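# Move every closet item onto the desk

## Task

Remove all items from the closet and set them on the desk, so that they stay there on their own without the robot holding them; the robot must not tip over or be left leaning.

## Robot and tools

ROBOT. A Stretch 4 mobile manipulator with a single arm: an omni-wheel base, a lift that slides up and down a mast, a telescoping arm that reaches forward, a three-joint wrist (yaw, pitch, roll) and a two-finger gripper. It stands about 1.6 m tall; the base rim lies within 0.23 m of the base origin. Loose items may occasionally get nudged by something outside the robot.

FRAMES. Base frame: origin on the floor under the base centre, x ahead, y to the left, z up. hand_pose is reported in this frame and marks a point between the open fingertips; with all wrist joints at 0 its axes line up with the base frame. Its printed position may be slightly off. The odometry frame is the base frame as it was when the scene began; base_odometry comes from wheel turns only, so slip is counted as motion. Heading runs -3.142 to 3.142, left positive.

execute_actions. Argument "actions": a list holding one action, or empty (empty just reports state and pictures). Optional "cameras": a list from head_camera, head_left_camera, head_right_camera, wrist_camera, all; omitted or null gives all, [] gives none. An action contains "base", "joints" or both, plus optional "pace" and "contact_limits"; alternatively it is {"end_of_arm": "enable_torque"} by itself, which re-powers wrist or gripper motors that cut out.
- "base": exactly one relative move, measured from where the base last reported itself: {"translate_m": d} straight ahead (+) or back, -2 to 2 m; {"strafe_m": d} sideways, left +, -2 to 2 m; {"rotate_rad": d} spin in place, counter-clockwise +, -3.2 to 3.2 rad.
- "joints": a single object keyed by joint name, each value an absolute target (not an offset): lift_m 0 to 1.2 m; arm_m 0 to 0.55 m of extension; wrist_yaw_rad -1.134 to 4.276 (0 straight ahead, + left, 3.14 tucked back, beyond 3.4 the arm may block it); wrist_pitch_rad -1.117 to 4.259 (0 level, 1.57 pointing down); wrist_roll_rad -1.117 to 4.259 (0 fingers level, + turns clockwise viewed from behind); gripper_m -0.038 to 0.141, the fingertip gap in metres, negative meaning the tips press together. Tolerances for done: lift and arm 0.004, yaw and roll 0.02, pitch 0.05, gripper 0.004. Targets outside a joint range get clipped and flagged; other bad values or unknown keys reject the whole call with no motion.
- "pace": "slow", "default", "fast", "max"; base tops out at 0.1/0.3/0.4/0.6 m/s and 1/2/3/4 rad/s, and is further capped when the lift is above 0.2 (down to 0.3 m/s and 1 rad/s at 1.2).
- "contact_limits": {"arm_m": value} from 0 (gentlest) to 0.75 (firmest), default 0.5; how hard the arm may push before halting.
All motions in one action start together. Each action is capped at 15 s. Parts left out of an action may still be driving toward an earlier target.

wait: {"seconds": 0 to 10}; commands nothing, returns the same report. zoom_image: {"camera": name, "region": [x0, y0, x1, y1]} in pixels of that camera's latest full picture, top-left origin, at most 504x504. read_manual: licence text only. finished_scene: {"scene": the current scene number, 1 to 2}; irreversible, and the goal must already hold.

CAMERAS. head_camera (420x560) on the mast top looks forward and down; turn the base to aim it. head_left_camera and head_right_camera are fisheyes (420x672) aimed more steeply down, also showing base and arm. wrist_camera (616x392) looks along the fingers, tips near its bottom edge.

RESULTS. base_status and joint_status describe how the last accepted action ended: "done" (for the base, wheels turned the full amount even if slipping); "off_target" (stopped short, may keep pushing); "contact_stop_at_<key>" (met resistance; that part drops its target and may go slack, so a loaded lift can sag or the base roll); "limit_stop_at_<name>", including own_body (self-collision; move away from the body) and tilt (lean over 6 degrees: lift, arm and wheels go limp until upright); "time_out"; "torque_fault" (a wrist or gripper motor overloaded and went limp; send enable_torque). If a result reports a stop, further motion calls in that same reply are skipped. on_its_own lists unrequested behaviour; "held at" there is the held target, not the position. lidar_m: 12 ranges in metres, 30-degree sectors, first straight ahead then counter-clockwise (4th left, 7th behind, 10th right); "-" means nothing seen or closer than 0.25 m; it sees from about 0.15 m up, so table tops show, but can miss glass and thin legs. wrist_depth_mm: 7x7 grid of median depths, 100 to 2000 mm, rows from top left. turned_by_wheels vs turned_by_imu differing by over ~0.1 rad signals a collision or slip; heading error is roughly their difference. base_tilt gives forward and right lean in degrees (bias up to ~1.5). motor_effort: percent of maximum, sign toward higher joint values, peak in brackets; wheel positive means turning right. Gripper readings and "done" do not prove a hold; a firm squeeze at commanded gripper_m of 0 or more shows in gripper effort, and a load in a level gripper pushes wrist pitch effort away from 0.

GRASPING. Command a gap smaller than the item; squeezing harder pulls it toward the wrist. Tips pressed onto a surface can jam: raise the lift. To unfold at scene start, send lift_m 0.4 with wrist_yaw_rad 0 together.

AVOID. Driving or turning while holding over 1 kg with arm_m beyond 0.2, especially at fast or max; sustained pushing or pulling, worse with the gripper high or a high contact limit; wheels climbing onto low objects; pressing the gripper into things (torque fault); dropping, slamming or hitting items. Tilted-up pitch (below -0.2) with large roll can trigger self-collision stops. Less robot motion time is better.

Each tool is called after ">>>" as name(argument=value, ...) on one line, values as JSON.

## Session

>>> execute_actions(actions=[])

Scene clock: 0.00 s.
base_odometry: x=+0.000 y=+0.000 heading=+0.000 (m, m, rad; odometry frame)
turned_by_wheels: +0.000 (rad since the last result)
turned_by_imu: +0.000 (rad since the last result)
base_tilt: forward=+1.0 right=-0.5 (deg)
lidar_m: 1.15 1.44 1.51 1.62 2.00 2.62 2.67 1.84 1.71 1.72 1.23 1.12
base_status: not commanded
joint_positions: lift_m=+0.138 arm_m=-0.002 wrist_yaw_rad=+3.203 wrist_pitch_rad=-0.014 wrist_roll_rad=-0.014 gripper_m=+0.057
joint_status: not commanded
motor_effort: lift_m=+21 arm_m=+0 wrist_yaw_rad=+2 wrist_pitch_rad=-11 wrist_roll_rad=+3 gripper_m=-2 wheel_0=+0 wheel_1=+0 wheel_2=-1 (%)
hand_pose: x=-0.1246 y=+0.0695 z=+0.3202 quat_wxyz=(-0.031, +0.007, -0.007, +0.999) (m; base frame)
wrist_depth_mm: - 137 213 - - - - / - 108 136 - - - - / - 110 136 - - - - / - 123 147 - - - - / 141 156 - - - - - / 221 1464 213 1336 195 1229 1229 / 220 931 820 145 854 788 820
pictures: head_camera, head_left_camera, head_right_camera, wrist_camera
camera_calibration (this result's frames):
wrist_camera: T_world_to_cam=[[-0.0641711, 0.997439, -0.0315717, -0.0701107], [-0.00836496, -0.0321734, -0.999447, 0.378662], [-0.997904, -0.0638715, 0.0104081, 0.10645], [0, 0, 0, 1]] pos_world=[0.104895, 0.0889131, 0.375131]
Images, in order (width x height): head_camera 420x560, head_left_camera 420x672, head_right_camera 420x672, wrist_camera 616x392.

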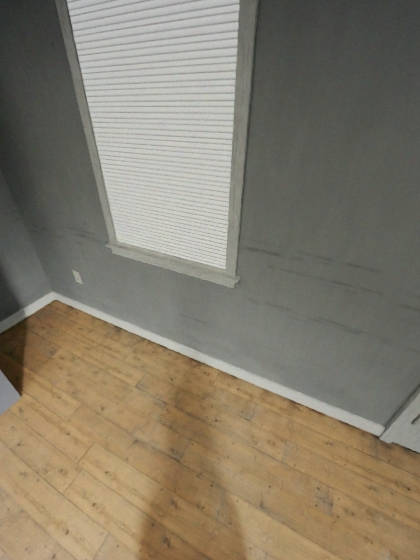

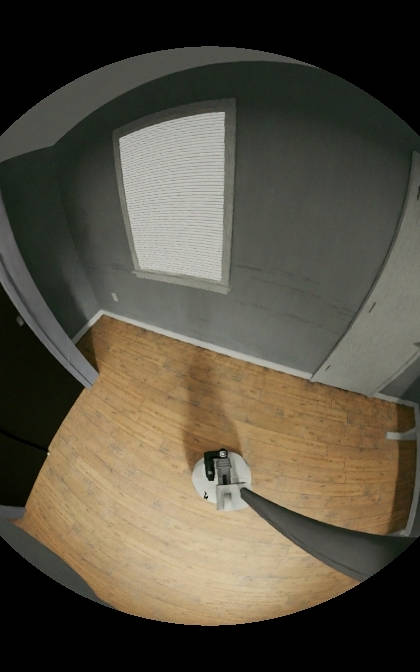

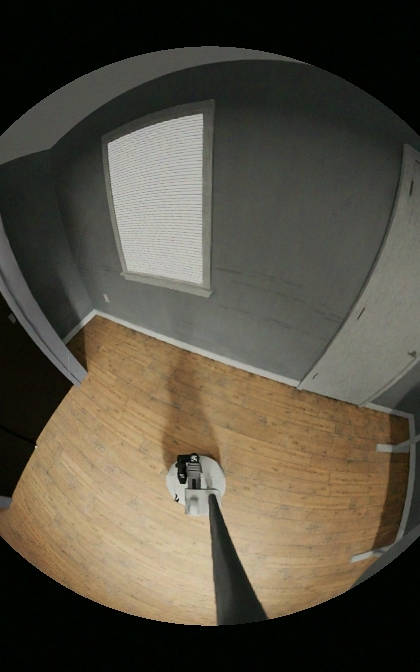

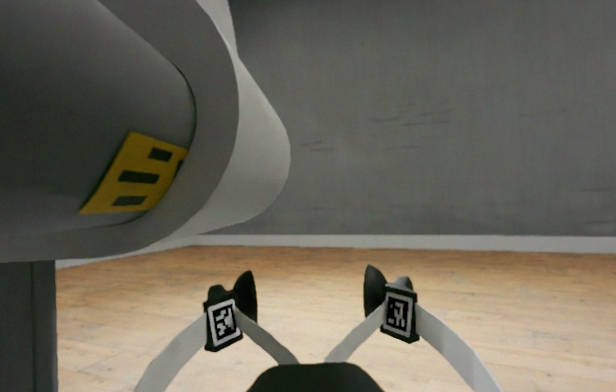

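>>> execute_actions(actions=[{"base":{"rotate_rad":1.17},"joints":{"lift_m":0.83,"wrist_yaw_rad":0,"gripper_m":0.0},"pace":"fast"}], cameras=["head_camera","wrist_camera"])

Scene clock: 3.33 s.
base_odometry: x=+0.000 y=+0.000 heading=+1.170 (m, m, rad; odometry frame)
turned_by_wheels: +1.170 (rad since the last result)
turned_by_imu: +1.141 (rad since the last result)
base_tilt: forward=+0.8 right=-0.5 (deg)
lidar_m: 1.50 1.65 2.21 2.61 2.75 1.79 2.48 1.58 1.16 1.12 1.17 1.61
base_status: done
joint_positions: lift_m=+0.830 arm_m=-0.002 wrist_yaw_rad=+0.001 wrist_pitch_rad=-0.014 wrist_roll_rad=-0.014 gripper_m=+0.000
joint_status: all done
motor_effort: lift_m=+24(26) arm_m=+0(0) wrist_yaw_rad=-1(10) wrist_pitch_rad=-9(9) wrist_roll_rad=+2(2) gripper_m=-5(5) wheel_0=-2(8) wheel_1=-1(7) wheel_2=-1(11) (%)
hand_pose: x=+0.4572 y=-0.0873 z=+1.0119 quat_wxyz=(+1.000, -0.007, -0.007, +0.000) (m; base frame)
wrist_depth_mm: 1308 1336 1366 1336 - - 1661 / 1308 1336 1336 1336 - - 1576 / 1336 1336 1336 1336 - - 1576 / 1308 1336 1366 1308 - - 1661 / 1308 1308 1336 1308 1281 - 1661 / 1308 1336 1366 204 1281 - 1661 / 1308 1336 768 157 1255 - 1661
pictures: head_camera, wrist_camera
camera_calibration (this result's frames):
wrist_camera: T_world_to_cam=[[0.00309558, -0.999497, -0.0315706, -0.0596236], [0.0103115, 0.031601, -0.999447, 1.06683], [0.999942, 0.00276833, 0.0104041, -0.237845], [0, 0, 0, 1]] pos_world=[0.227015, -0.0926479, 1.06683]
Images, in order (width x height): head_camera 420x560, wrist_camera 616x392.

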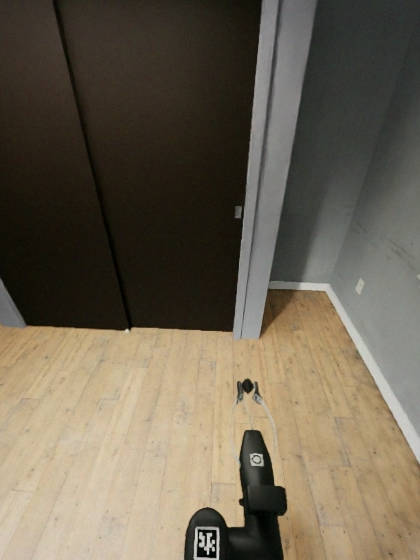

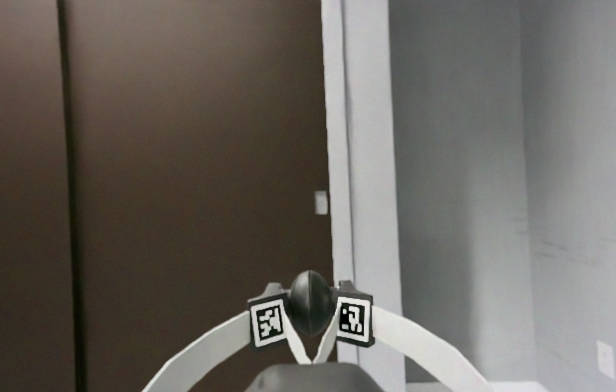

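>>> execute_actions(actions=[{"base":{"translate_m":0.76},"joints":{"lift_m":0.87,"arm_m":0.12},"pace":"fast"}], cameras=["head_camera","wrist_camera"])

Scene clock: 8.30 s.
base_odometry: x=+0.297 y=+0.700 heading=+1.170 (m, m, rad; odometry frame)
turned_by_wheels: +0.000 (rad since the last result)
turned_by_imu: -0.003 (rad since the last result)
base_tilt: forward=+0.9 right=-0.5 (deg)
lidar_m: 0.75 0.89 1.14 2.61 2.73 3.37 3.29 1.61 1.15 1.08 1.15 0.76
base_status: done
joint_positions: lift_m=+0.870 arm_m=+0.119 wrist_yaw_rad=+0.000 wrist_pitch_rad=-0.014 wrist_roll_rad=-0.014 gripper_m=+0.000
joint_status: all done
motor_effort: lift_m=+24(26) arm_m=+8(10) wrist_yaw_rad=+0(1) wrist_pitch_rad=-9(9) wrist_roll_rad=+1(2) gripper_m=-7(5) wheel_0=+1(9) wheel_1=+2(7) wheel_2=+0(14) (%)
hand_pose: x=+0.5779 y=-0.0874 z=+1.0519 quat_wxyz=(+1.000, -0.007, -0.007, +0.000) (m; base frame)
wrist_depth_mm: 484 480 480 480 402 415 410 / 484 484 484 480 399 413 415 / 484 480 477 477 402 415 413 / 484 480 480 480 404 415 410 / 488 484 480 480 399 413 413 / 484 484 477 204 402 415 413 / 484 488 330 157 399 413 410
pictures: head_camera, wrist_camera
camera_calibration (this result's frames):
wrist_camera: T_world_to_cam=[[0.00261264, -0.999498, -0.03157, -0.0585952], [0.010492, 0.0315957, -0.999446, 1.10551], [0.999942, 0.00227995, 0.0105693, -0.359147], [0, 0, 0, 1]] pos_world=[0.34768, -0.0926763, 1.10684]
Images, in order (width x height): head_camera 420x560, wrist_camera 616x392.

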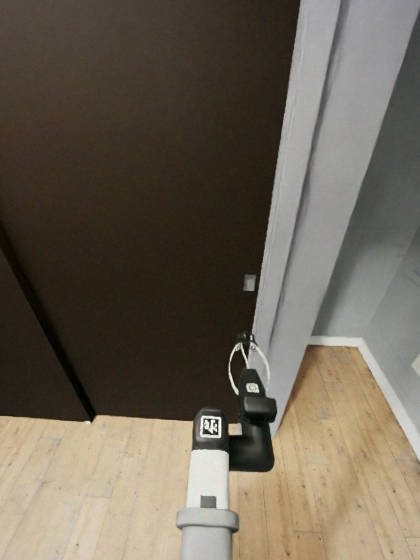

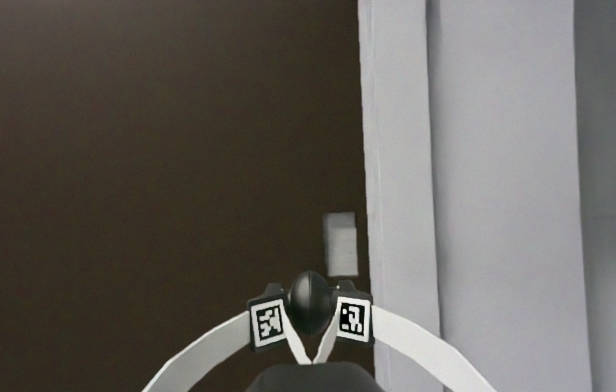

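>>> execute_actions(actions=[{"base":{"strafe_m":-0.040},"joints":{"wrist_roll_rad":1.57,"arm_m":0.25},"contact_limits":{"arm_m":0.15}}], cameras=["wrist_camera"])

Scene clock: 10.23 s.
base_odometry: x=+0.333 y=+0.684 heading=+1.170 (m, m, rad; odometry frame)
turned_by_wheels: +0.000 (rad since the last result)
turned_by_imu: -0.001 (rad since the last result)
base_tilt: forward=+1.0 right=-0.4 (deg)
lidar_m: 0.77 0.87 1.12 2.65 2.75 3.37 2.87 1.55 1.13 1.05 1.12 0.79
base_status: done
joint_positions: lift_m=+0.870 arm_m=+0.249 wrist_yaw_rad=+0.000 wrist_pitch_rad=-0.014 wrist_roll_rad=+1.570 gripper_m=+0.000
joint_status: all done
motor_effort: lift_m=+24(24) arm_m=+8(9) wrist_yaw_rad=+1(1) wrist_pitch_rad=-8(8) wrist_roll_rad=+3(6) gripper_m=-8(4) wheel_0=+2(9) wheel_1=-3(11) wheel_2=+0(1) (%)
contact_limits: arm_m 0.15
hand_pose: x=+0.7079 y=-0.0874 z=+1.0519 quat_wxyz=(+0.708, +0.707, -0.005, +0.005) (m; base frame)
wrist_depth_mm: 283 286 283 286 287 287 286 / 285 286 286 286 287 287 287 / 286 285 286 287 286 287 281 / 272 272 273 273 274 273 276 / 347 349 349 359 349 353 353 / 349 349 351 204 351 351 353 / 349 349 265 158 353 353 353
pictures: wrist_camera
camera_calibration (this result's frames):
wrist_camera: T_world_to_cam=[[0.0158422, 0.0444861, -0.998884, 1.0405], [-0.00383763, 0.999005, 0.0444307, 0.100772], [0.999867, 0.00312947, 0.0159972, -0.494668], [0, 0, 0, 1]] pos_world=[0.478505, -0.145412, 1.04278]
Images, in order (width x height): wrist_camera 616x392.

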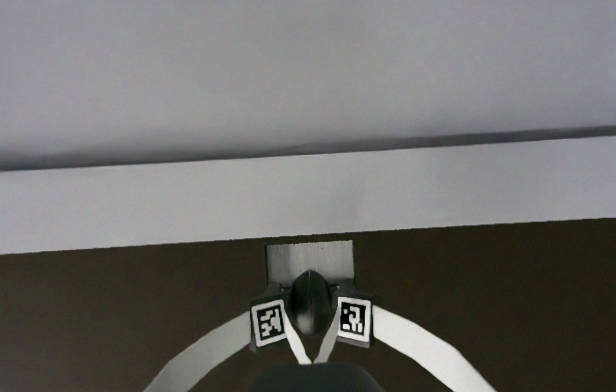

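>>> execute_actions(actions=[{"joints":{"arm_m":0.368},"contact_limits":{"arm_m":0.15}}], cameras=["wrist_camera"])

>>> execute_actions(actions=[{"joints":{"arm_m":0.37},"base":{"strafe_m":0.25},"pace":"slow"}], cameras=["wrist_camera","head_camera"])

Scene clock: 12.00 s.
base_odometry: x=+0.333 y=+0.684 heading=+1.170 (m, m, rad; odometry frame)
turned_by_wheels: +0.000 (rad since the last result)
turned_by_imu: -0.001 (rad since the last result)
base_tilt: forward=+0.9 right=-0.3 (deg)
lidar_m: 0.77 0.86 1.14 2.63 2.77 3.38 2.86 1.56 1.11 1.07 1.12 0.79
base_status: not commanded
joint_positions: lift_m=+0.870 arm_m=+0.367 wrist_yaw_rad=+0.000 wrist_pitch_rad=-0.014 wrist_roll_rad=+1.570 gripper_m=+0.000
joint_status: all done
motor_effort: lift_m=+24(24) arm_m=+8(9) wrist_yaw_rad=+0(0) wrist_pitch_rad=-8(8) wrist_roll_rad=+1(2) gripper_m=-7(4) wheel_0=+2(2) wheel_1=-3(3) wheel_2=+0(0) (%)
contact_limits: arm_m 0.15
hand_pose: x=+0.8259 y=-0.0874 z=+1.0519 quat_wxyz=(+0.707, +0.707, -0.005, +0.005) (m; base frame)
wrist_depth_mm: 167 168 168 168 169 169 169 / 168 168 168 169 169 170 170 / 155 155 155 156 155 156 156 / 155 155 155 155 156 156 157 / 155 155 155 156 170 234 235 / 231 233 232 204 232 234 234 / 232 233 207 158 234 233 234
pictures: wrist_camera
camera_calibration (this result's frames):
wrist_camera: T_world_to_cam=[[0.015836, 0.0445605, -0.998881, 1.03864], [-0.00383657, 0.999002, 0.0445051, 0.101146], [0.999867, 0.0031275, 0.0159912, -0.612655], [0, 0, 0, 1]] pos_world=[0.596514, -0.145412, 1.04277]
Images, in order (width x height): wrist_camera 616x392.

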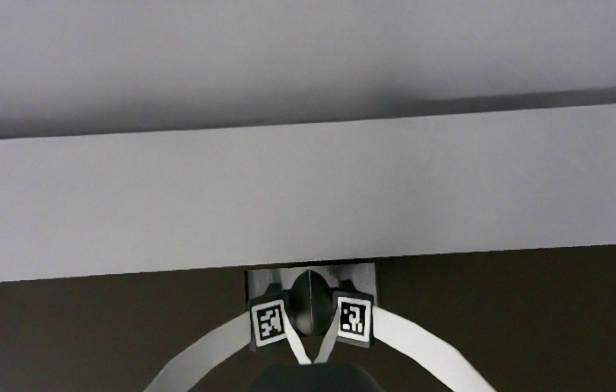

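Scene clock: 15.67 s.
base_odometry: x=+0.103 y=+0.782 heading=+1.170 (m, m, rad; odometry frame)
turned_by_wheels: +0.000 (rad since the last result)
turned_by_imu: -0.002 (rad since the last result)
base_tilt: forward=+0.8 right=-0.4 (deg)
lidar_m: 0.81 0.86 1.13 2.38 2.50 3.37 3.29 1.88 1.36 1.30 1.34 0.82
base_status: done
joint_positions: lift_m=+0.870 arm_m=+0.368 wrist_yaw_rad=-0.001 wrist_pitch_rad=-0.014 wrist_roll_rad=+1.570 gripper_m=+0.000
joint_status: all done
motor_effort: lift_m=+24(24) arm_m=+8(9) wrist_yaw_rad=+2(30) wrist_pitch_rad=-9(9) wrist_roll_rad=+1(2) gripper_m=-6(7) wheel_0=-3(12) wheel_1=+4(12) wheel_2=-2(0) (%)
hand_pose: x=+0.8278 y=-0.0876 z=+1.0519 quat_wxyz=(+0.707, +0.707, -0.005, +0.005) (m; base frame)
wrist_depth_mm: 661 634 732 750 788 699 549 / 891 627 891 904 891 699 554 / 878 609 878 904 904 715 564 / 891 591 891 891 917 715 544 / 231 232 233 244 233 233 233 / 232 232 234 204 233 234 235 / 232 233 206 158 234 234 235
pictures: head_camera, wrist_camera
camera_calibration (this result's frames):
wrist_camera: T_world_to_cam=[[0.0158595, 0.0445522, -0.998881, 1.0386], [-0.00330956, 0.999004, 0.0445051, 0.10087], [0.999869, 0.00260003, 0.0159911, -0.614636], [0, 0, 0, 1]] pos_world=[0.598418, -0.145443, 1.04277]
Images, in order (width x height): head_camera 420x560, wrist_camera 616x392.

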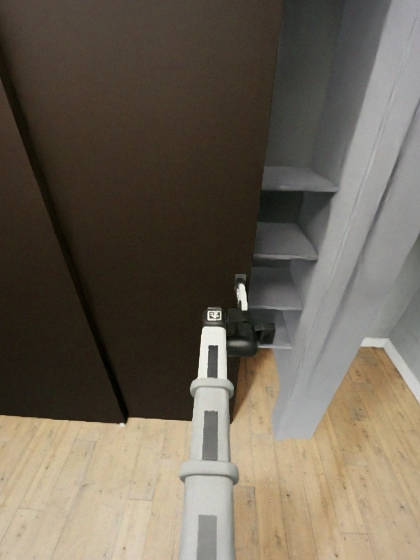

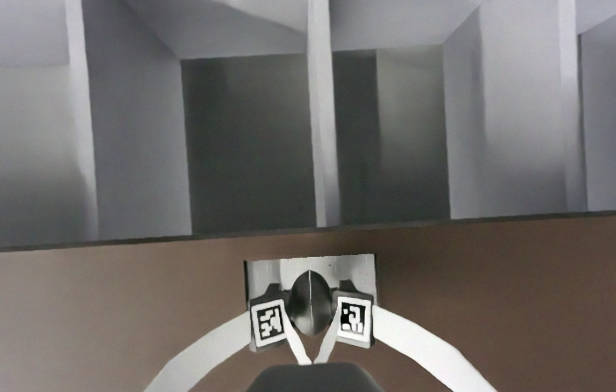

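>>> execute_actions(actions=[{"joints":{"arm_m":0.373},"base":{"strafe_m":0.52}}], cameras=["wrist_camera","head_camera","head_right_camera"])

Scene clock: 19.27 s.
base_odometry: x=-0.375 y=+0.985 heading=+1.170 (m, m, rad; odometry frame)
turned_by_wheels: +0.000 (rad since the last result)
turned_by_imu: -0.002 (rad since the last result)
base_tilt: forward=+0.8 right=-0.5 (deg)
lidar_m: 0.78 0.84 1.13 1.88 1.98 2.71 3.29 2.61 1.93 1.82 1.14 1.15
base_status: done
joint_positions: lift_m=+0.870 arm_m=+0.372 wrist_yaw_rad=+0.000 wrist_pitch_rad=-0.014 wrist_roll_rad=+1.570 gripper_m=+0.000
joint_status: all done
motor_effort: lift_m=+24(24) arm_m=+8(9) wrist_yaw_rad=+2(45) wrist_pitch_rad=-9(8) wrist_roll_rad=+3(2) gripper_m=-4(6) wheel_0=-1(17) wheel_1=+2(6) wheel_2=-3(7) (%)
hand_pose: x=+0.8309 y=-0.0875 z=+1.0520 quat_wxyz=(+0.707, +0.707, -0.005, +0.005) (m; base frame)
wrist_depth_mm: 904 634 904 917 904 691 554 / 904 621 904 917 904 699 549 / 891 603 891 904 904 707 559 / 891 597 904 891 904 723 569 / 891 585 917 891 904 741 580 / 917 259 247 205 238 239 240 / 236 237 210 158 238 240 240
pictures: head_camera, head_right_camera, wrist_camera
camera_calibration (this result's frames):
wrist_camera: T_world_to_cam=[[0.0158452, 0.0445603, -0.998881, 1.03859], [-0.00363159, 0.999002, 0.0445081, 0.10105], [0.999868, 0.00292229, 0.0159912, -0.617656], [0, 0, 0, 1]] pos_world=[0.601485, -0.145424, 1.04281]
Images, in order (width x height): head_camera 420x560, head_right_camera 420x672, wrist_camera 616x392.

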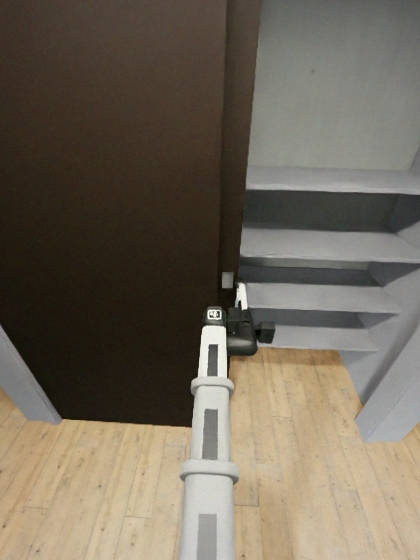

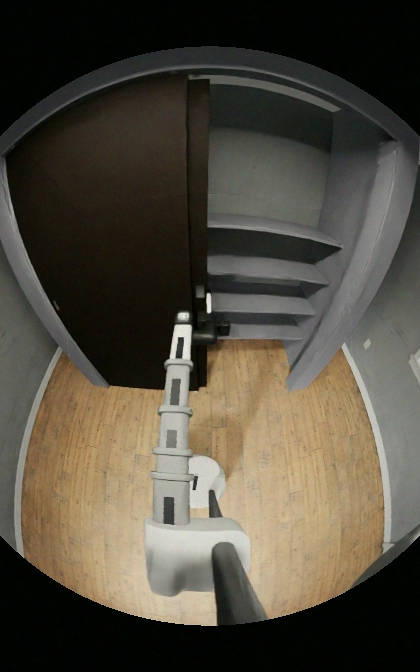

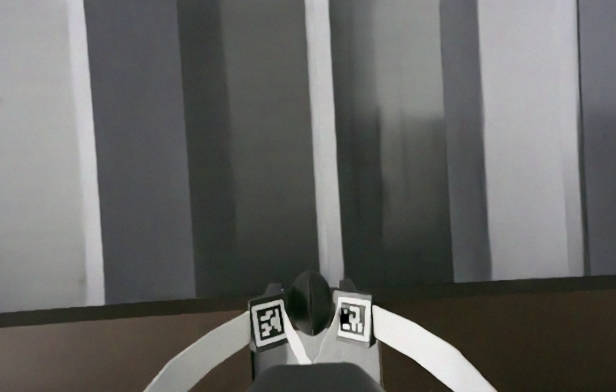

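>>> execute_actions(actions=[{"joints":{"arm_m":0.05,"wrist_roll_rad":-0.014,"lift_m":0.5},"base":{"strafe_m":-0.35}}])

Scene clock: 22.03 s.
base_odometry: x=-0.053 y=+0.848 heading=+1.170 (m, m, rad; odometry frame)
turned_by_wheels: +0.000 (rad since the last result)
turned_by_imu: -0.002 (rad since the last result)
base_tilt: forward=+0.8 right=-0.5 (deg)
lidar_m: 1.09 0.85 1.14 2.22 2.34 3.25 3.29 2.12 1.59 1.48 1.56 0.93
base_status: done
joint_positions: lift_m=+0.500 arm_m=+0.051 wrist_yaw_rad=+0.000 wrist_pitch_rad=-0.014 wrist_roll_rad=-0.014 gripper_m=+0.000
joint_status: all done
motor_effort: lift_m=+18(22) arm_m=-9(9) wrist_yaw_rad=+1(0) wrist_pitch_rad=-10(9) wrist_roll_rad=+0(1) gripper_m=-5(4) wheel_0=+3(9) wheel_1=-2(11) wheel_2=+0(1) (%)
hand_pose: x=+0.5108 y=-0.0874 z=+0.6824 quat_wxyz=(+1.000, -0.007, -0.007, +0.000) (m; base frame)
wrist_depth_mm: 564 1229 1205 1205 1229 1182 798 / 559 946 991 904 946 1008 809 / 564 1229 1205 1205 1205 1205 820 / 559 1229 1205 1205 1229 1160 798 / 554 1229 1205 1205 1205 1205 820 / 559 1205 1182 204 991 1042 866 / 559 878 500 157 820 820 820
pictures: head_camera, head_left_camera, head_right_camera, wrist_camera
camera_calibration (this result's frames):
wrist_camera: T_world_to_cam=[[0.00243786, -0.999481, -0.032112, -0.0696758], [0.0102775, 0.0321354, -0.999431, 0.737038], [0.999944, 0.00210644, 0.0103505, -0.288023], [0, 0, 0, 1]] pos_world=[0.280602, -0.092718, 0.737362]
Images, in order (width x height): head_camera 420x560, head_left_camera 420x672, head_right_camera 420x672, wrist_camera 616x392.

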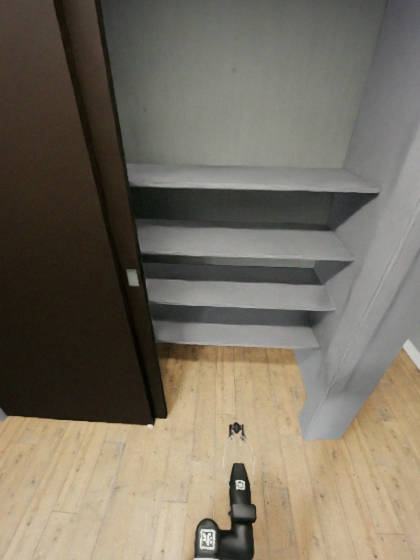

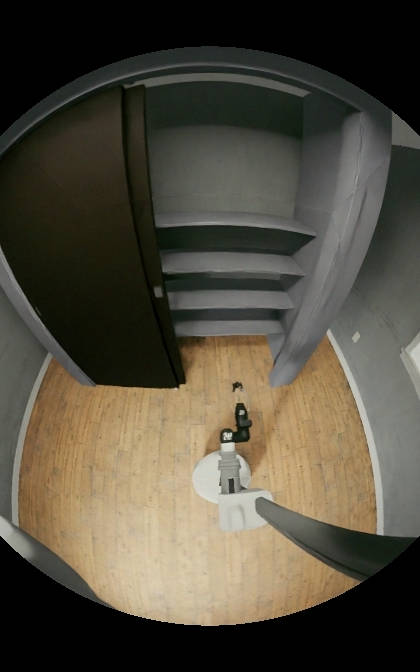

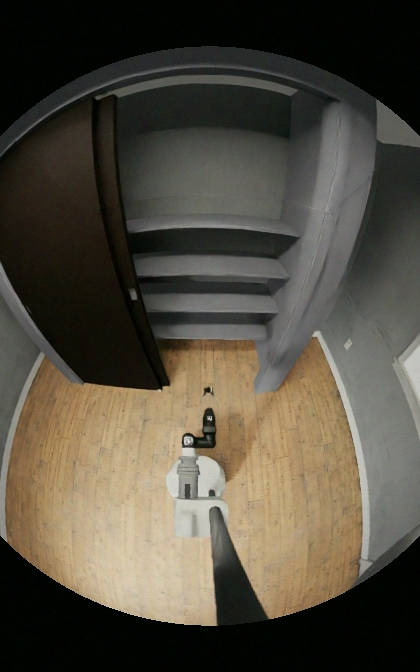

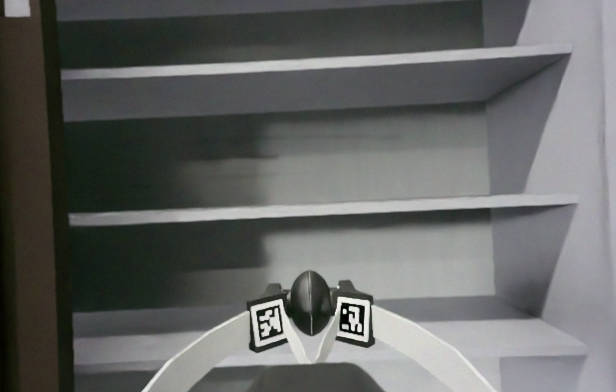

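>>> execute_actions(actions=[{"joints":{"lift_m":0.2,"wrist_pitch_rad":0.35},"pace":"fast"}], cameras=["wrist_camera"])

Scene clock: 24.30 s.
base_odometry: x=-0.053 y=+0.848 heading=+1.170 (m, m, rad; odometry frame)
turned_by_wheels: +0.000 (rad since the last result)
turned_by_imu: -0.001 (rad since the last result)
base_tilt: forward=+0.9 right=-0.4 (deg)
lidar_m: 1.10 0.83 1.18 2.22 2.34 3.23 3.28 2.11 1.58 1.49 1.58 0.94
base_status: not commanded
joint_positions: lift_m=+0.200 arm_m=+0.051 wrist_yaw_rad=+0.000 wrist_pitch_rad=+0.352 wrist_roll_rad=-0.014 gripper_m=+0.000
joint_status: all done
motor_effort: lift_m=+18(18) arm_m=-8(8) wrist_yaw_rad=+1(0) wrist_pitch_rad=-9(7) wrist_roll_rad=-2(0) gripper_m=-4(6) wheel_0=+2(2) wheel_1=-2(2) wheel_2=+0(0) (%)
hand_pose: x=+0.4931 y=-0.0874 z=+0.2790 quat_wxyz=(+0.985, -0.007, +0.175, +0.001) (m; base frame)
wrist_depth_mm: 1098 1098 1098 1078 1098 1098 768 / 759 1160 1160 1160 1160 1118 809 / 549 1255 1205 1229 1229 1182 809 / 574 1182 1160 1118 1118 1060 820 / 597 866 831 831 798 788 707 / 627 661 661 204 615 627 627 / 564 549 343 157 500 512 521
pictures: wrist_camera
camera_calibration (this result's frames):
wrist_camera: T_world_to_cam=[[-0.00920663, -0.99948, -0.0308869, -0.0771843], [-0.347706, 0.0321606, -0.937052, 0.493183], [0.937558, 0.00211247, -0.347822, -0.135454], [0, 0, 0, 1]] pos_world=[0.297768, -0.0927191, 0.412641]
Images, in order (width x height): wrist_camera 616x392.

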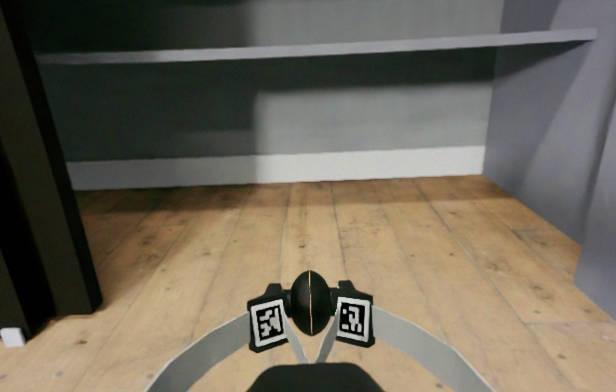

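>>> execute_actions(actions=[{"joints":{"lift_m":0.87,"wrist_pitch_rad":-0.014,"wrist_roll_rad":1.57,"arm_m":0.12},"base":{"strafe_m":1.335},"pace":"max"}], cameras=["wrist_camera","head_camera"])

Scene clock: 28.33 s.
base_odometry: x=-1.283 y=+1.369 heading=+1.170 (m, m, rad; odometry frame)
turned_by_wheels: +0.000 (rad since the last result)
turned_by_imu: +0.001 (rad since the last result)
base_tilt: forward=+0.9 right=-0.4 (deg)
lidar_m: 0.77 1.28 0.93 0.88 0.94 1.32 3.29 2.72 2.97 2.82 1.13 0.84
base_status: done
joint_positions: lift_m=+0.870 arm_m=+0.119 wrist_yaw_rad=+0.000 wrist_pitch_rad=-0.012 wrist_roll_rad=+1.570 gripper_m=+0.000
joint_status: all done
motor_effort: lift_m=+23(25) arm_m=+8(9) wrist_yaw_rad=+0(1) wrist_pitch_rad=-9(16) wrist_roll_rad=+1(5) gripper_m=-3(4) wheel_0=+3(15) wheel_1=-2(11) wheel_2=+0(4) (%)
hand_pose: x=+0.5779 y=-0.0874 z=+1.0514 quat_wxyz=(+0.708, +0.707, -0.004, +0.004) (m; base frame)
wrist_depth_mm: 452 452 452 455 455 455 459 / 452 452 452 455 452 459 459 / 459 455 455 459 459 462 459 / 452 452 455 452 459 455 459 / 455 459 459 459 459 455 445 / 427 427 424 205 430 430 445 / 439 445 310 158 442 445 449
pictures: head_camera, wrist_camera
camera_calibration (this result's frames):
wrist_camera: T_world_to_cam=[[0.0135905, 0.0445156, -0.998916, 1.04335], [-0.00379016, 0.999004, 0.0444679, 0.100216], [0.9999, 0.00318172, 0.0137457, -0.3624], [0, 0, 0, 1]] pos_world=[0.348564, -0.145409, 1.04274]
Images, in order (width x height): head_camera 420x560, wrist_camera 616x392.

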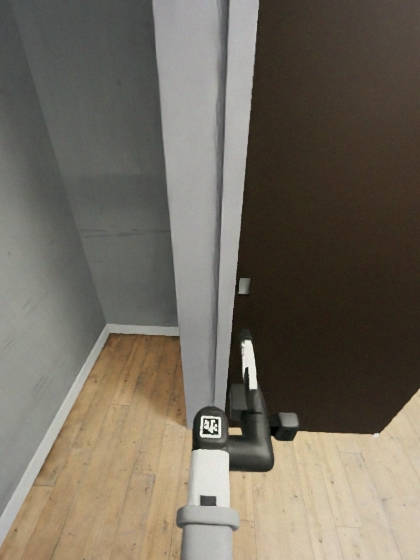

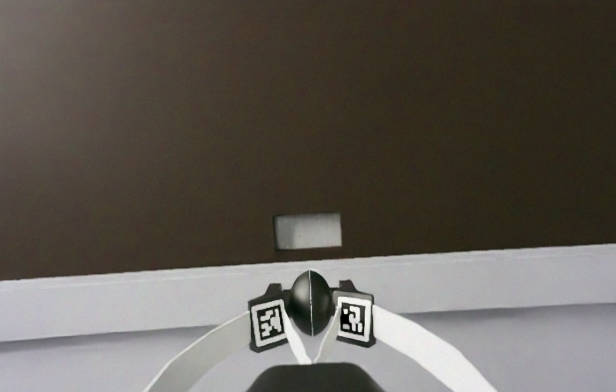

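>>> execute_actions(actions=[{"joints":{"arm_m":0.31},"base":{"strafe_m":-0.02},"contact_limits":{"arm_m":0.15}}], cameras=["wrist_camera"])

Scene clock: 30.57 s.
base_odometry: x=-1.264 y=+1.361 heading=+1.170 (m, m, rad; odometry frame)
turned_by_wheels: +0.000 (rad since the last result)
turned_by_imu: -0.001 (rad since the last result)
base_tilt: forward=+0.9 right=-0.4 (deg)
lidar_m: 0.77 1.32 0.96 0.92 0.95 1.34 3.25 2.69 2.92 2.80 1.14 0.83
base_status: done
joint_positions: lift_m=+0.870 arm_m=+0.309 wrist_yaw_rad=+0.000 wrist_pitch_rad=-0.012 wrist_roll_rad=+1.570 gripper_m=+0.000
joint_status: all done
motor_effort: lift_m=+23(23) arm_m=+8(8) wrist_yaw_rad=+0(1) wrist_pitch_rad=-9(10) wrist_roll_rad=+2(1) gripper_m=-2(5) wheel_0=+1(8) wheel_1=+1(7) wheel_2=+0(1) (%)
contact_limits: arm_m 0.15
hand_pose: x=+0.7679 y=-0.0874 z=+1.0514 quat_wxyz=(+0.707, +0.707, -0.004, +0.004) (m; base frame)
wrist_depth_mm: 265 266 266 267 268 267 268 / 265 266 266 268 267 268 270 / 266 265 267 268 268 268 270 / 266 266 267 268 268 270 270 / 267 268 268 268 270 270 271 / 267 268 267 204 271 272 271 / 256 253 210 158 241 241 241
pictures: wrist_camera
camera_calibration (this result's frames):
wrist_camera: T_world_to_cam=[[0.0137044, 0.0445977, -0.998911, 1.04071], [-0.0038172, 0.999, 0.0445493, 0.100864], [0.999899, 0.00320252, 0.013861, -0.552443], [0, 0, 0, 1]] pos_world=[0.538509, -0.145407, 1.04274]
Images, in order (width x height): wrist_camera 616x392.

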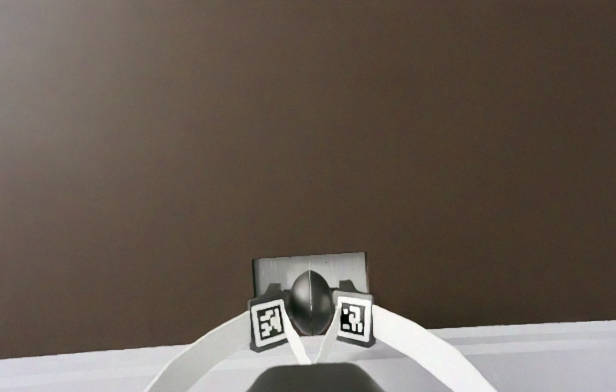

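>>> execute_actions(actions=[{"joints":{"arm_m":0.346},"contact_limits":{"arm_m":0.15}}], cameras=[])

>>> execute_actions(actions=[{"joints":{"arm_m":0.346},"base":{"strafe_m":-0.12},"pace":"slow"}], cameras=["wrist_camera","head_camera"])

Scene clock: 31.80 s.
base_odometry: x=-1.264 y=+1.361 heading=+1.170 (m, m, rad; odometry frame)
turned_by_wheels: +0.000 (rad since the last result)
turned_by_imu: +0.000 (rad since the last result)
base_tilt: forward=+0.8 right=-0.4 (deg)
lidar_m: 0.78 1.29 0.94 0.92 0.98 1.36 3.28 2.68 2.92 2.78 1.10 0.83
base_status: not commanded
joint_positions: lift_m=+0.870 arm_m=+0.345 wrist_yaw_rad=+0.000 wrist_pitch_rad=-0.012 wrist_roll_rad=+1.570 gripper_m=+0.000
joint_status: all done
motor_effort: lift_m=+23(23) arm_m=+8(8) wrist_yaw_rad=+0(0) wrist_pitch_rad=-9(10) wrist_roll_rad=+2(3) gripper_m=-8(4) wheel_0=+0(0) wheel_1=+1(1) wheel_2=+0(0) (%)
contact_limits: arm_m 0.15
hand_pose: x=+0.8039 y=-0.0874 z=+1.0514 quat_wxyz=(+0.707, +0.707, -0.004, +0.004) (m; base frame)
wrist_depth_mm: 230 230 231 231 232 233 234 / 230 231 230 232 233 234 234 / 232 230 232 233 233 234 235 / 232 232 234 233 233 234 235 / 233 232 233 234 234 235 236 / 232 232 234 204 235 235 236 / 234 232 198 158 207 214 219
pictures: none
No camera images: the call's "cameras" was empty. Leave "cameras" out to get every camera's image.

Scene clock: 34.13 s.
base_odometry: x=-1.154 y=+1.315 heading=+1.170 (m, m, rad; odometry frame)
turned_by_wheels: +0.000 (rad since the last result)
turned_by_imu: +0.000 (rad since the last result)
base_tilt: forward=+0.9 right=-0.4 (deg)
lidar_m: 0.77 0.81 1.09 1.04 1.08 1.53 3.27 2.70 2.81 2.66 1.14 0.82
base_status: done
joint_positions: lift_m=+0.870 arm_m=+0.345 wrist_yaw_rad=+0.001 wrist_pitch_rad=-0.012 wrist_roll_rad=+1.570 gripper_m=+0.000
joint_status: all done
motor_effort: lift_m=+23(23) arm_m=+8(9) wrist_yaw_rad=-1(54) wrist_pitch_rad=-9(10) wrist_roll_rad=+2(2) gripper_m=-5(5) wheel_0=+2(23) wheel_1=-3(7) wheel_2=+3(8) (%)
hand_pose: x=+0.8040 y=-0.0873 z=+1.0514 quat_wxyz=(+0.707, +0.707, -0.004, +0.004) (m; base frame)
wrist_depth_mm: 227 226 227 229 229 229 229 / 228 228 229 228 229 229 230 / 228 228 229 229 229 229 230 / 229 229 229 229 229 230 230 / 229 229 229 229 230 232 231 / 229 229 230 204 231 231 231 / 229 229 206 158 231 603 591
pictures: head_camera, wrist_camera
camera_calibration (this result's frames):
wrist_camera: T_world_to_cam=[[0.0137483, 0.0446051, -0.99891, 1.04019], [-0.00435619, 0.998998, 0.044549, 0.101279], [0.999896, 0.00373896, 0.0139289, -0.58853], [0, 0, 0, 1]] pos_world=[0.574609, -0.145375, 1.04275]
Images, in order (width x height): head_camera 420x560, wrist_camera 616x392.

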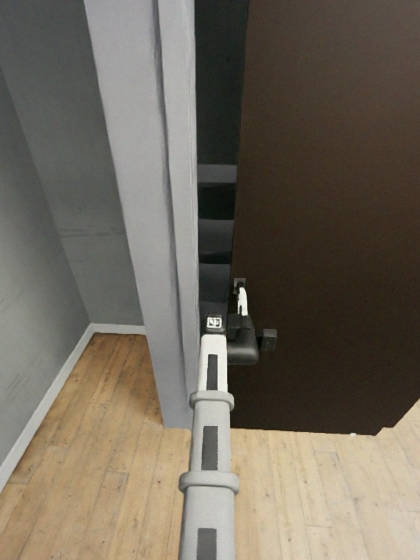

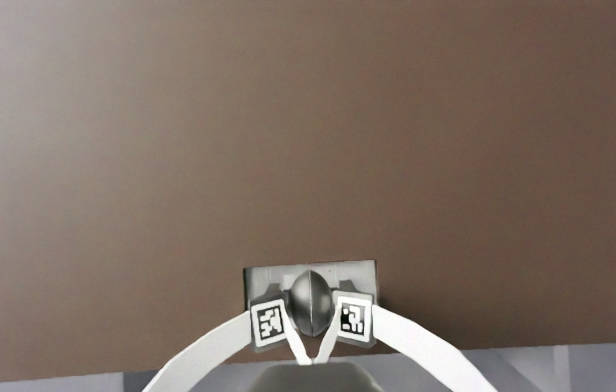

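>>> execute_actions(actions=[{"joints":{"arm_m":0.340},"base":{"strafe_m":-0.32},"pace":"slow"}], cameras=["wrist_camera","head_camera"])

Scene clock: 39.10 s.
base_odometry: x=-0.859 y=+1.190 heading=+1.171 (m, m, rad; odometry frame)
turned_by_wheels: +0.001 (rad since the last result)
turned_by_imu: +0.000 (rad since the last result)
base_tilt: forward=+0.8 right=-0.5 (deg)
lidar_m: 0.79 0.86 1.40 1.35 1.42 1.99 3.28 2.68 2.49 2.36 1.14 0.84
base_status: done
joint_positions: lift_m=+0.870 arm_m=+0.341 wrist_yaw_rad=-0.002 wrist_pitch_rad=-0.012 wrist_roll_rad=+1.570 gripper_m=+0.000
joint_status: all done
motor_effort: lift_m=+23(23) arm_m=-4(8) wrist_yaw_rad=+5(39) wrist_pitch_rad=-8(9) wrist_roll_rad=+1(3) gripper_m=-2(6) wheel_0=+9(19) wheel_1=-1(8) wheel_2=-1(4) (%)
hand_pose: x=+0.7998 y=-0.0880 z=+1.0515 quat_wxyz=(+0.707, +0.707, -0.005, +0.004) (m; base frame)
wrist_depth_mm: 228 229 229 229 231 230 230 / 229 229 229 231 230 232 232 / 228 229 230 229 232 232 233 / 229 229 230 231 230 232 232 / 230 229 230 232 231 233 235 / 230 231 231 204 233 234 235 / 231 232 232 154 233 235 564
pictures: head_camera, wrist_camera
camera_calibration (this result's frames):
wrist_camera: T_world_to_cam=[[0.0140226, 0.0445705, -0.998908, 1.04011], [-0.0018898, 0.999005, 0.0445483, 0.100001], [0.9999, 0.00126306, 0.0140929, -0.584777], [0, 0, 0, 1]] pos_world=[0.570322, -0.145521, 1.04276]
Images, in order (width x height): head_camera 420x560, wrist_camera 616x392.

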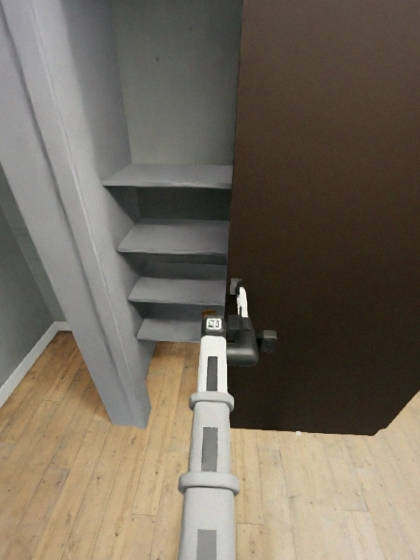

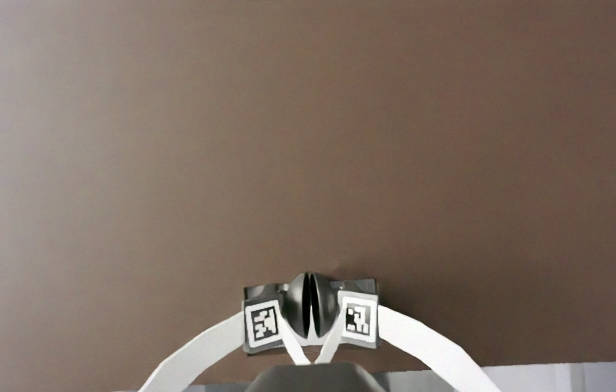

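>>> execute_actions(actions=[{"joints":{"arm_m":0.341},"base":{"strafe_m":0.012},"pace":"slow"}], cameras=["wrist_camera"])

Scene clock: 40.43 s.
base_odometry: x=-0.870 y=+1.195 heading=+1.171 (m, m, rad; odometry frame)
turned_by_wheels: +0.000 (rad since the last result)
turned_by_imu: -0.001 (rad since the last result)
base_tilt: forward=+0.8 right=-0.5 (deg)
lidar_m: 0.80 0.86 1.38 1.34 1.42 1.96 3.28 2.65 2.49 2.37 1.12 0.82
base_status: done
joint_positions: lift_m=+0.870 arm_m=+0.341 wrist_yaw_rad=+0.000 wrist_pitch_rad=-0.012 wrist_roll_rad=+1.570 gripper_m=+0.000
joint_status: all done
motor_effort: lift_m=+23(23) arm_m=+2(3) wrist_yaw_rad=+2(18) wrist_pitch_rad=-7(8) wrist_roll_rad=+3(2) gripper_m=-6(7) wheel_0=-2(5) wheel_1=+0(6) wheel_2=-1(3) (%)
hand_pose: x=+0.7999 y=-0.0876 z=+1.0515 quat_wxyz=(+0.707, +0.707, -0.004, +0.004) (m; base frame)
wrist_depth_mm: 227 227 228 228 229 229 229 / 227 227 228 228 229 229 230 / 228 228 229 229 229 229 230 / 227 229 229 229 229 231 231 / 228 229 229 230 231 231 231 / 229 229 229 206 230 230 232 / 229 230 206 158 232 640 603
pictures: wrist_camera
camera_calibration (this result's frames):
wrist_camera: T_world_to_cam=[[0.0139216, 0.0445905, -0.998908, 1.04016], [-0.0033109, 0.999002, 0.0445486, 0.100728], [0.999898, 0.0026871, 0.0140554, -0.584737], [0, 0, 0, 1]] pos_world=[0.570529, -0.145437, 1.04275]
Images, in order (width x height): wrist_camera 616x392.

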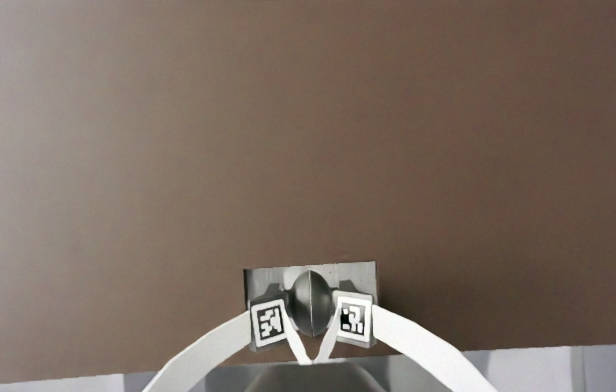

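>>> execute_actions(actions=[{"joints":{"arm_m":0.339},"base":{"strafe_m":-0.33},"pace":"slow"}], cameras=["wrist_camera","head_camera","head_left_camera"])

Scene clock: 46.43 s.
base_odometry: x=-0.566 y=+1.067 heading=+1.171 (m, m, rad; odometry frame)
turned_by_wheels: +0.000 (rad since the last result)
turned_by_imu: -0.001 (rad since the last result)
base_tilt: forward=+0.8 right=-0.5 (deg)
lidar_m: 0.78 1.05 1.13 1.67 1.75 2.43 3.28 2.72 2.13 2.03 1.14 0.83
base_status: done
joint_positions: lift_m=+0.870 arm_m=+0.340 wrist_yaw_rad=+0.000 wrist_pitch_rad=-0.012 wrist_roll_rad=+1.570 gripper_m=+0.000
joint_status: all done
motor_effort: lift_m=+23(23) arm_m=-3(8) wrist_yaw_rad=+0(33) wrist_pitch_rad=-8(8) wrist_roll_rad=+0(2) gripper_m=-6(5) wheel_0=+5(19) wheel_1=-4(6) wheel_2=-1(2) (%)
hand_pose: x=+0.7989 y=-0.0873 z=+1.0515 quat_wxyz=(+0.707, +0.707, -0.004, +0.004) (m; base frame)
wrist_depth_mm: 222 222 222 224 224 225 225 / 223 223 224 224 224 225 226 / 223 223 224 224 225 227 227 / 224 224 224 226 226 226 228 / 224 224 225 226 226 227 228 / 224 226 226 204 227 229 229 / 225 226 203 158 227 229 564
pictures: head_camera, head_left_camera, wrist_camera
camera_calibration (this result's frames):
wrist_camera: T_world_to_cam=[[0.0139218, 0.0446008, -0.998908, 1.04017], [-0.00402194, 0.998999, 0.0445488, 0.101087], [0.999895, 0.00339734, 0.0140872, -0.583676], [0, 0, 0, 1]] pos_world=[0.56954, -0.145395, 1.04276]
Images, in order (width x height): head_camera 420x560, head_left_camera 420x672, wrist_camera 616x392.

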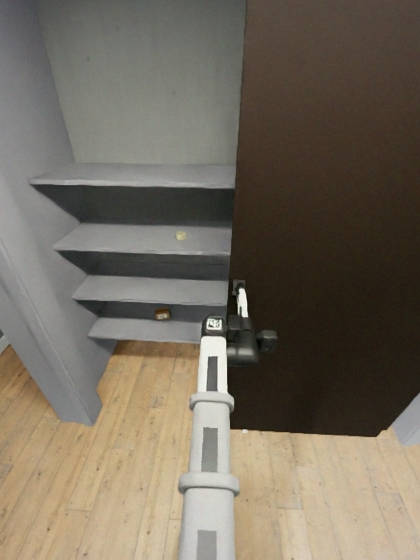

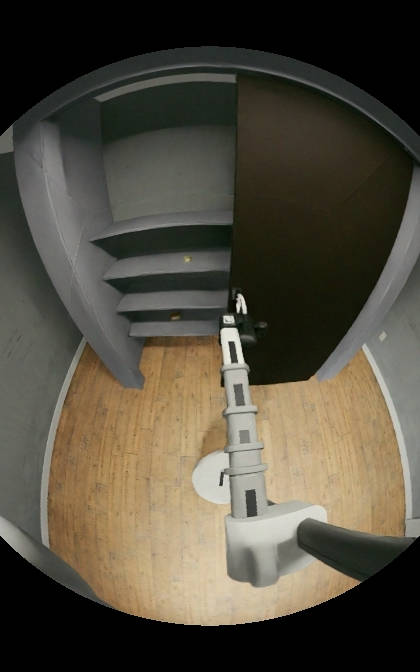

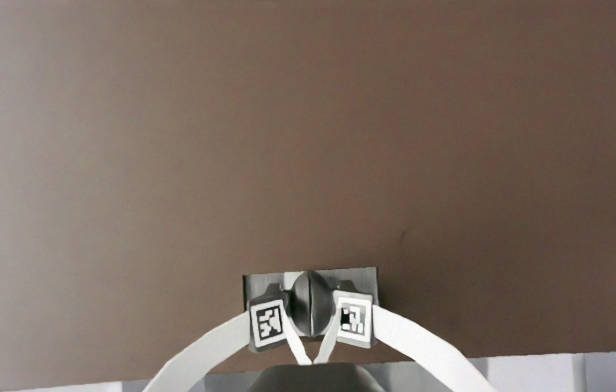

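>>> zoom_image(camera="head_camera", region=[20, 150, 250, 360])

Region (20, 150, 250, 360) of head_camera's 420x560 image, scaled by 2.191, with more detail than that image has; it fills the top 460 rows of this view, and the rest is white.

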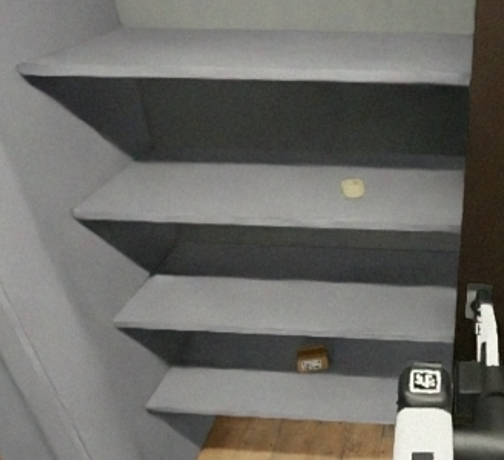

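>>> execute_actions(actions=[{"joints":{"arm_m":0.29},"base":{"strafe_m":0.006}}], cameras=[])

>>> execute_actions(actions=[{"joints":{"arm_m":0.1,"lift_m":0.62,"wrist_roll_rad":-0.014,"gripper_m":0.11},"base":{"strafe_m":0.265}}], cameras=["wrist_camera"])

>>> execute_actions(actions=[{"base":{"translate_m":0.33},"joints":{"lift_m":1.025,"wrist_pitch_rad":0.45,"arm_m":0.2},"pace":"fast"}], cameras=["wrist_camera","head_camera"])

Scene clock: 48.57 s.
base_odometry: x=-0.572 y=+1.069 heading=+1.171 (m, m, rad; odometry frame)
turned_by_wheels: +0.000 (rad since the last result)
turned_by_imu: -0.001 (rad since the last result)
base_tilt: forward=+0.9 right=-0.4 (deg)
lidar_m: 0.78 1.05 1.13 1.66 1.74 2.44 3.28 2.70 2.19 2.04 1.08 0.82
base_status: done
joint_positions: lift_m=+0.870 arm_m=+0.291 wrist_yaw_rad=+0.000 wrist_pitch_rad=-0.012 wrist_roll_rad=+1.570 gripper_m=+0.000
joint_status: all done
motor_effort: lift_m=+23(23) arm_m=-8(9) wrist_yaw_rad=+0(1) wrist_pitch_rad=-8(9) wrist_roll_rad=+2(2) gripper_m=-5(7) wheel_0=+0(4) wheel_1=+1(5) wheel_2=+0(2) (%)
hand_pose: x=+0.7509 y=-0.0874 z=+1.0515 quat_wxyz=(+0.707, +0.707, -0.004, +0.004) (m; base frame)
wrist_depth_mm: 267 267 267 267 267 270 271 / 267 267 270 270 271 271 270 / 268 267 268 270 270 272 272 / 268 268 270 271 272 272 272 / 268 270 271 282 272 271 273 / 271 270 271 205 273 273 274 / 991 609 488 158 1008 668 904
pictures: none
No camera images: the call's "cameras" was empty. Leave "cameras" out to get every camera's image.

Scene clock: 50.77 s.
base_odometry: x=-0.816 y=+1.172 heading=+1.171 (m, m, rad; odometry frame)
turned_by_wheels: +0.000 (rad since the last result)
turned_by_imu: +0.000 (rad since the last result)
base_tilt: forward=+0.9 right=-0.4 (deg)
lidar_m: 1.08 0.89 1.45 1.39 1.46 2.06 3.28 2.71 2.43 2.32 1.13 0.86
base_status: done
joint_positions: lift_m=+0.620 arm_m=+0.101 wrist_yaw_rad=+0.000 wrist_pitch_rad=-0.012 wrist_roll_rad=-0.014 gripper_m=+0.110
joint_status: all done
motor_effort: lift_m=+18(21) arm_m=-8(9) wrist_yaw_rad=+1(0) wrist_pitch_rad=-9(9) wrist_roll_rad=+0(3) gripper_m=+4(8) wheel_0=+0(10) wheel_1=+1(8) wheel_2=+0(0) (%)
hand_pose: x=+0.5609 y=-0.0874 z=+0.8018 quat_wxyz=(+1.000, -0.007, -0.006, +0.000) (m; base frame)
wrist_depth_mm: 891 1008 1025 1060 1078 976 459 / 917 1182 1160 1160 1182 768 459 / 854 1098 991 1025 1118 820 459 / 891 1182 1182 1182 1182 1182 459 / 842 1078 1042 976 1078 778 459 / 842 1118 225 1138 1160 462 459 / 878 1008 960 144 1008 469 459
pictures: wrist_camera
camera_calibration (this result's frames):
wrist_camera: T_world_to_cam=[[0.00242448, -0.999481, -0.0321309, -0.0659253], [0.00828933, 0.03215, -0.999449, 0.857018], [0.999963, 0.0021568, 0.00836298, -0.337689], [0, 0, 0, 1]] pos_world=[0.330732, -0.0927159, 0.857252]
Images, in order (width x height): wrist_camera 616x392.

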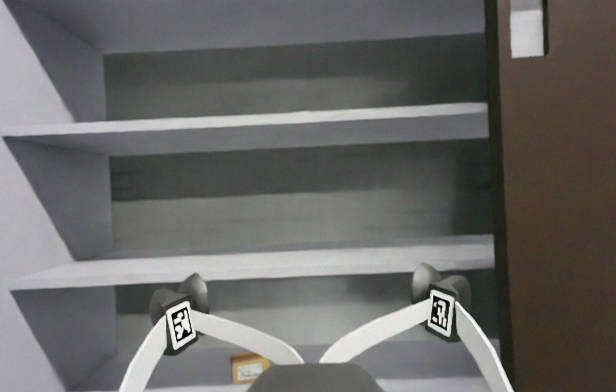

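Scene clock: 52.87 s.
base_odometry: x=-0.687 y=+1.476 heading=+1.171 (m, m, rad; odometry frame)
turned_by_wheels: +0.000 (rad since the last result)
turned_by_imu: -0.001 (rad since the last result)
base_tilt: forward=+0.9 right=-0.6 (deg)
lidar_m: 0.78 0.62 0.64 1.40 1.46 2.02 3.64 3.10 2.41 2.31 0.65 0.57
base_status: done
joint_positions: lift_m=+1.025 arm_m=+0.199 wrist_yaw_rad=+0.000 wrist_pitch_rad=+0.452 wrist_roll_rad=-0.014 gripper_m=+0.110
joint_status: all done
motor_effort: lift_m=+25(25) arm_m=+8(9) wrist_yaw_rad=+1(2) wrist_pitch_rad=-8(6) wrist_roll_rad=-1(0) gripper_m=-1(1) wheel_0=+1(8) wheel_1=+2(7) wheel_2=-1(17) (%)
hand_pose: x=+0.6290 y=-0.0874 z=+1.0769 quat_wxyz=(+0.975, -0.007, +0.224, +0.002) (m; base frame)
wrist_depth_mm: 691 683 683 683 691 691 676 / 732 723 723 723 723 723 715 / 699 668 654 634 609 597 585 / 488 477 466 459 449 439 433 / 415 831 831 809 788 809 809 / 750 732 225 723 661 683 699 / 640 615 609 145 609 585 597
pictures: head_camera, wrist_camera
camera_calibration (this result's frames):
wrist_camera: T_world_to_cam=[[-0.0121227, -0.999482, -0.0298158, -0.0505763], [-0.439482, 0.0321093, -0.897677, 1.30343], [0.89817, 0.00222125, -0.439644, 0.138378], [0, 0, 0, 1]] pos_world=[0.447935, -0.0927097, 1.22939]
Images, in order (width x height): head_camera 420x560, wrist_camera 616x392.

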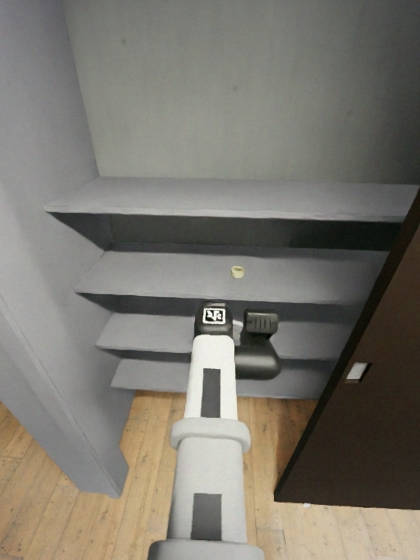

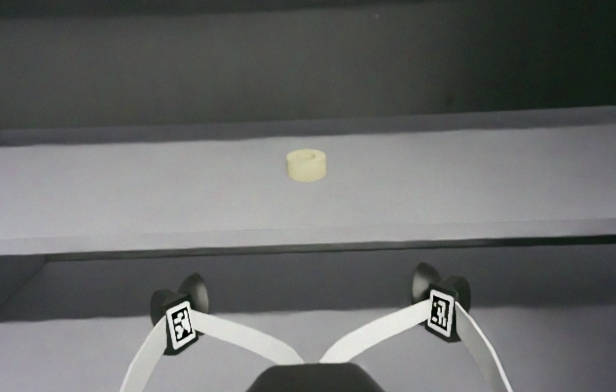

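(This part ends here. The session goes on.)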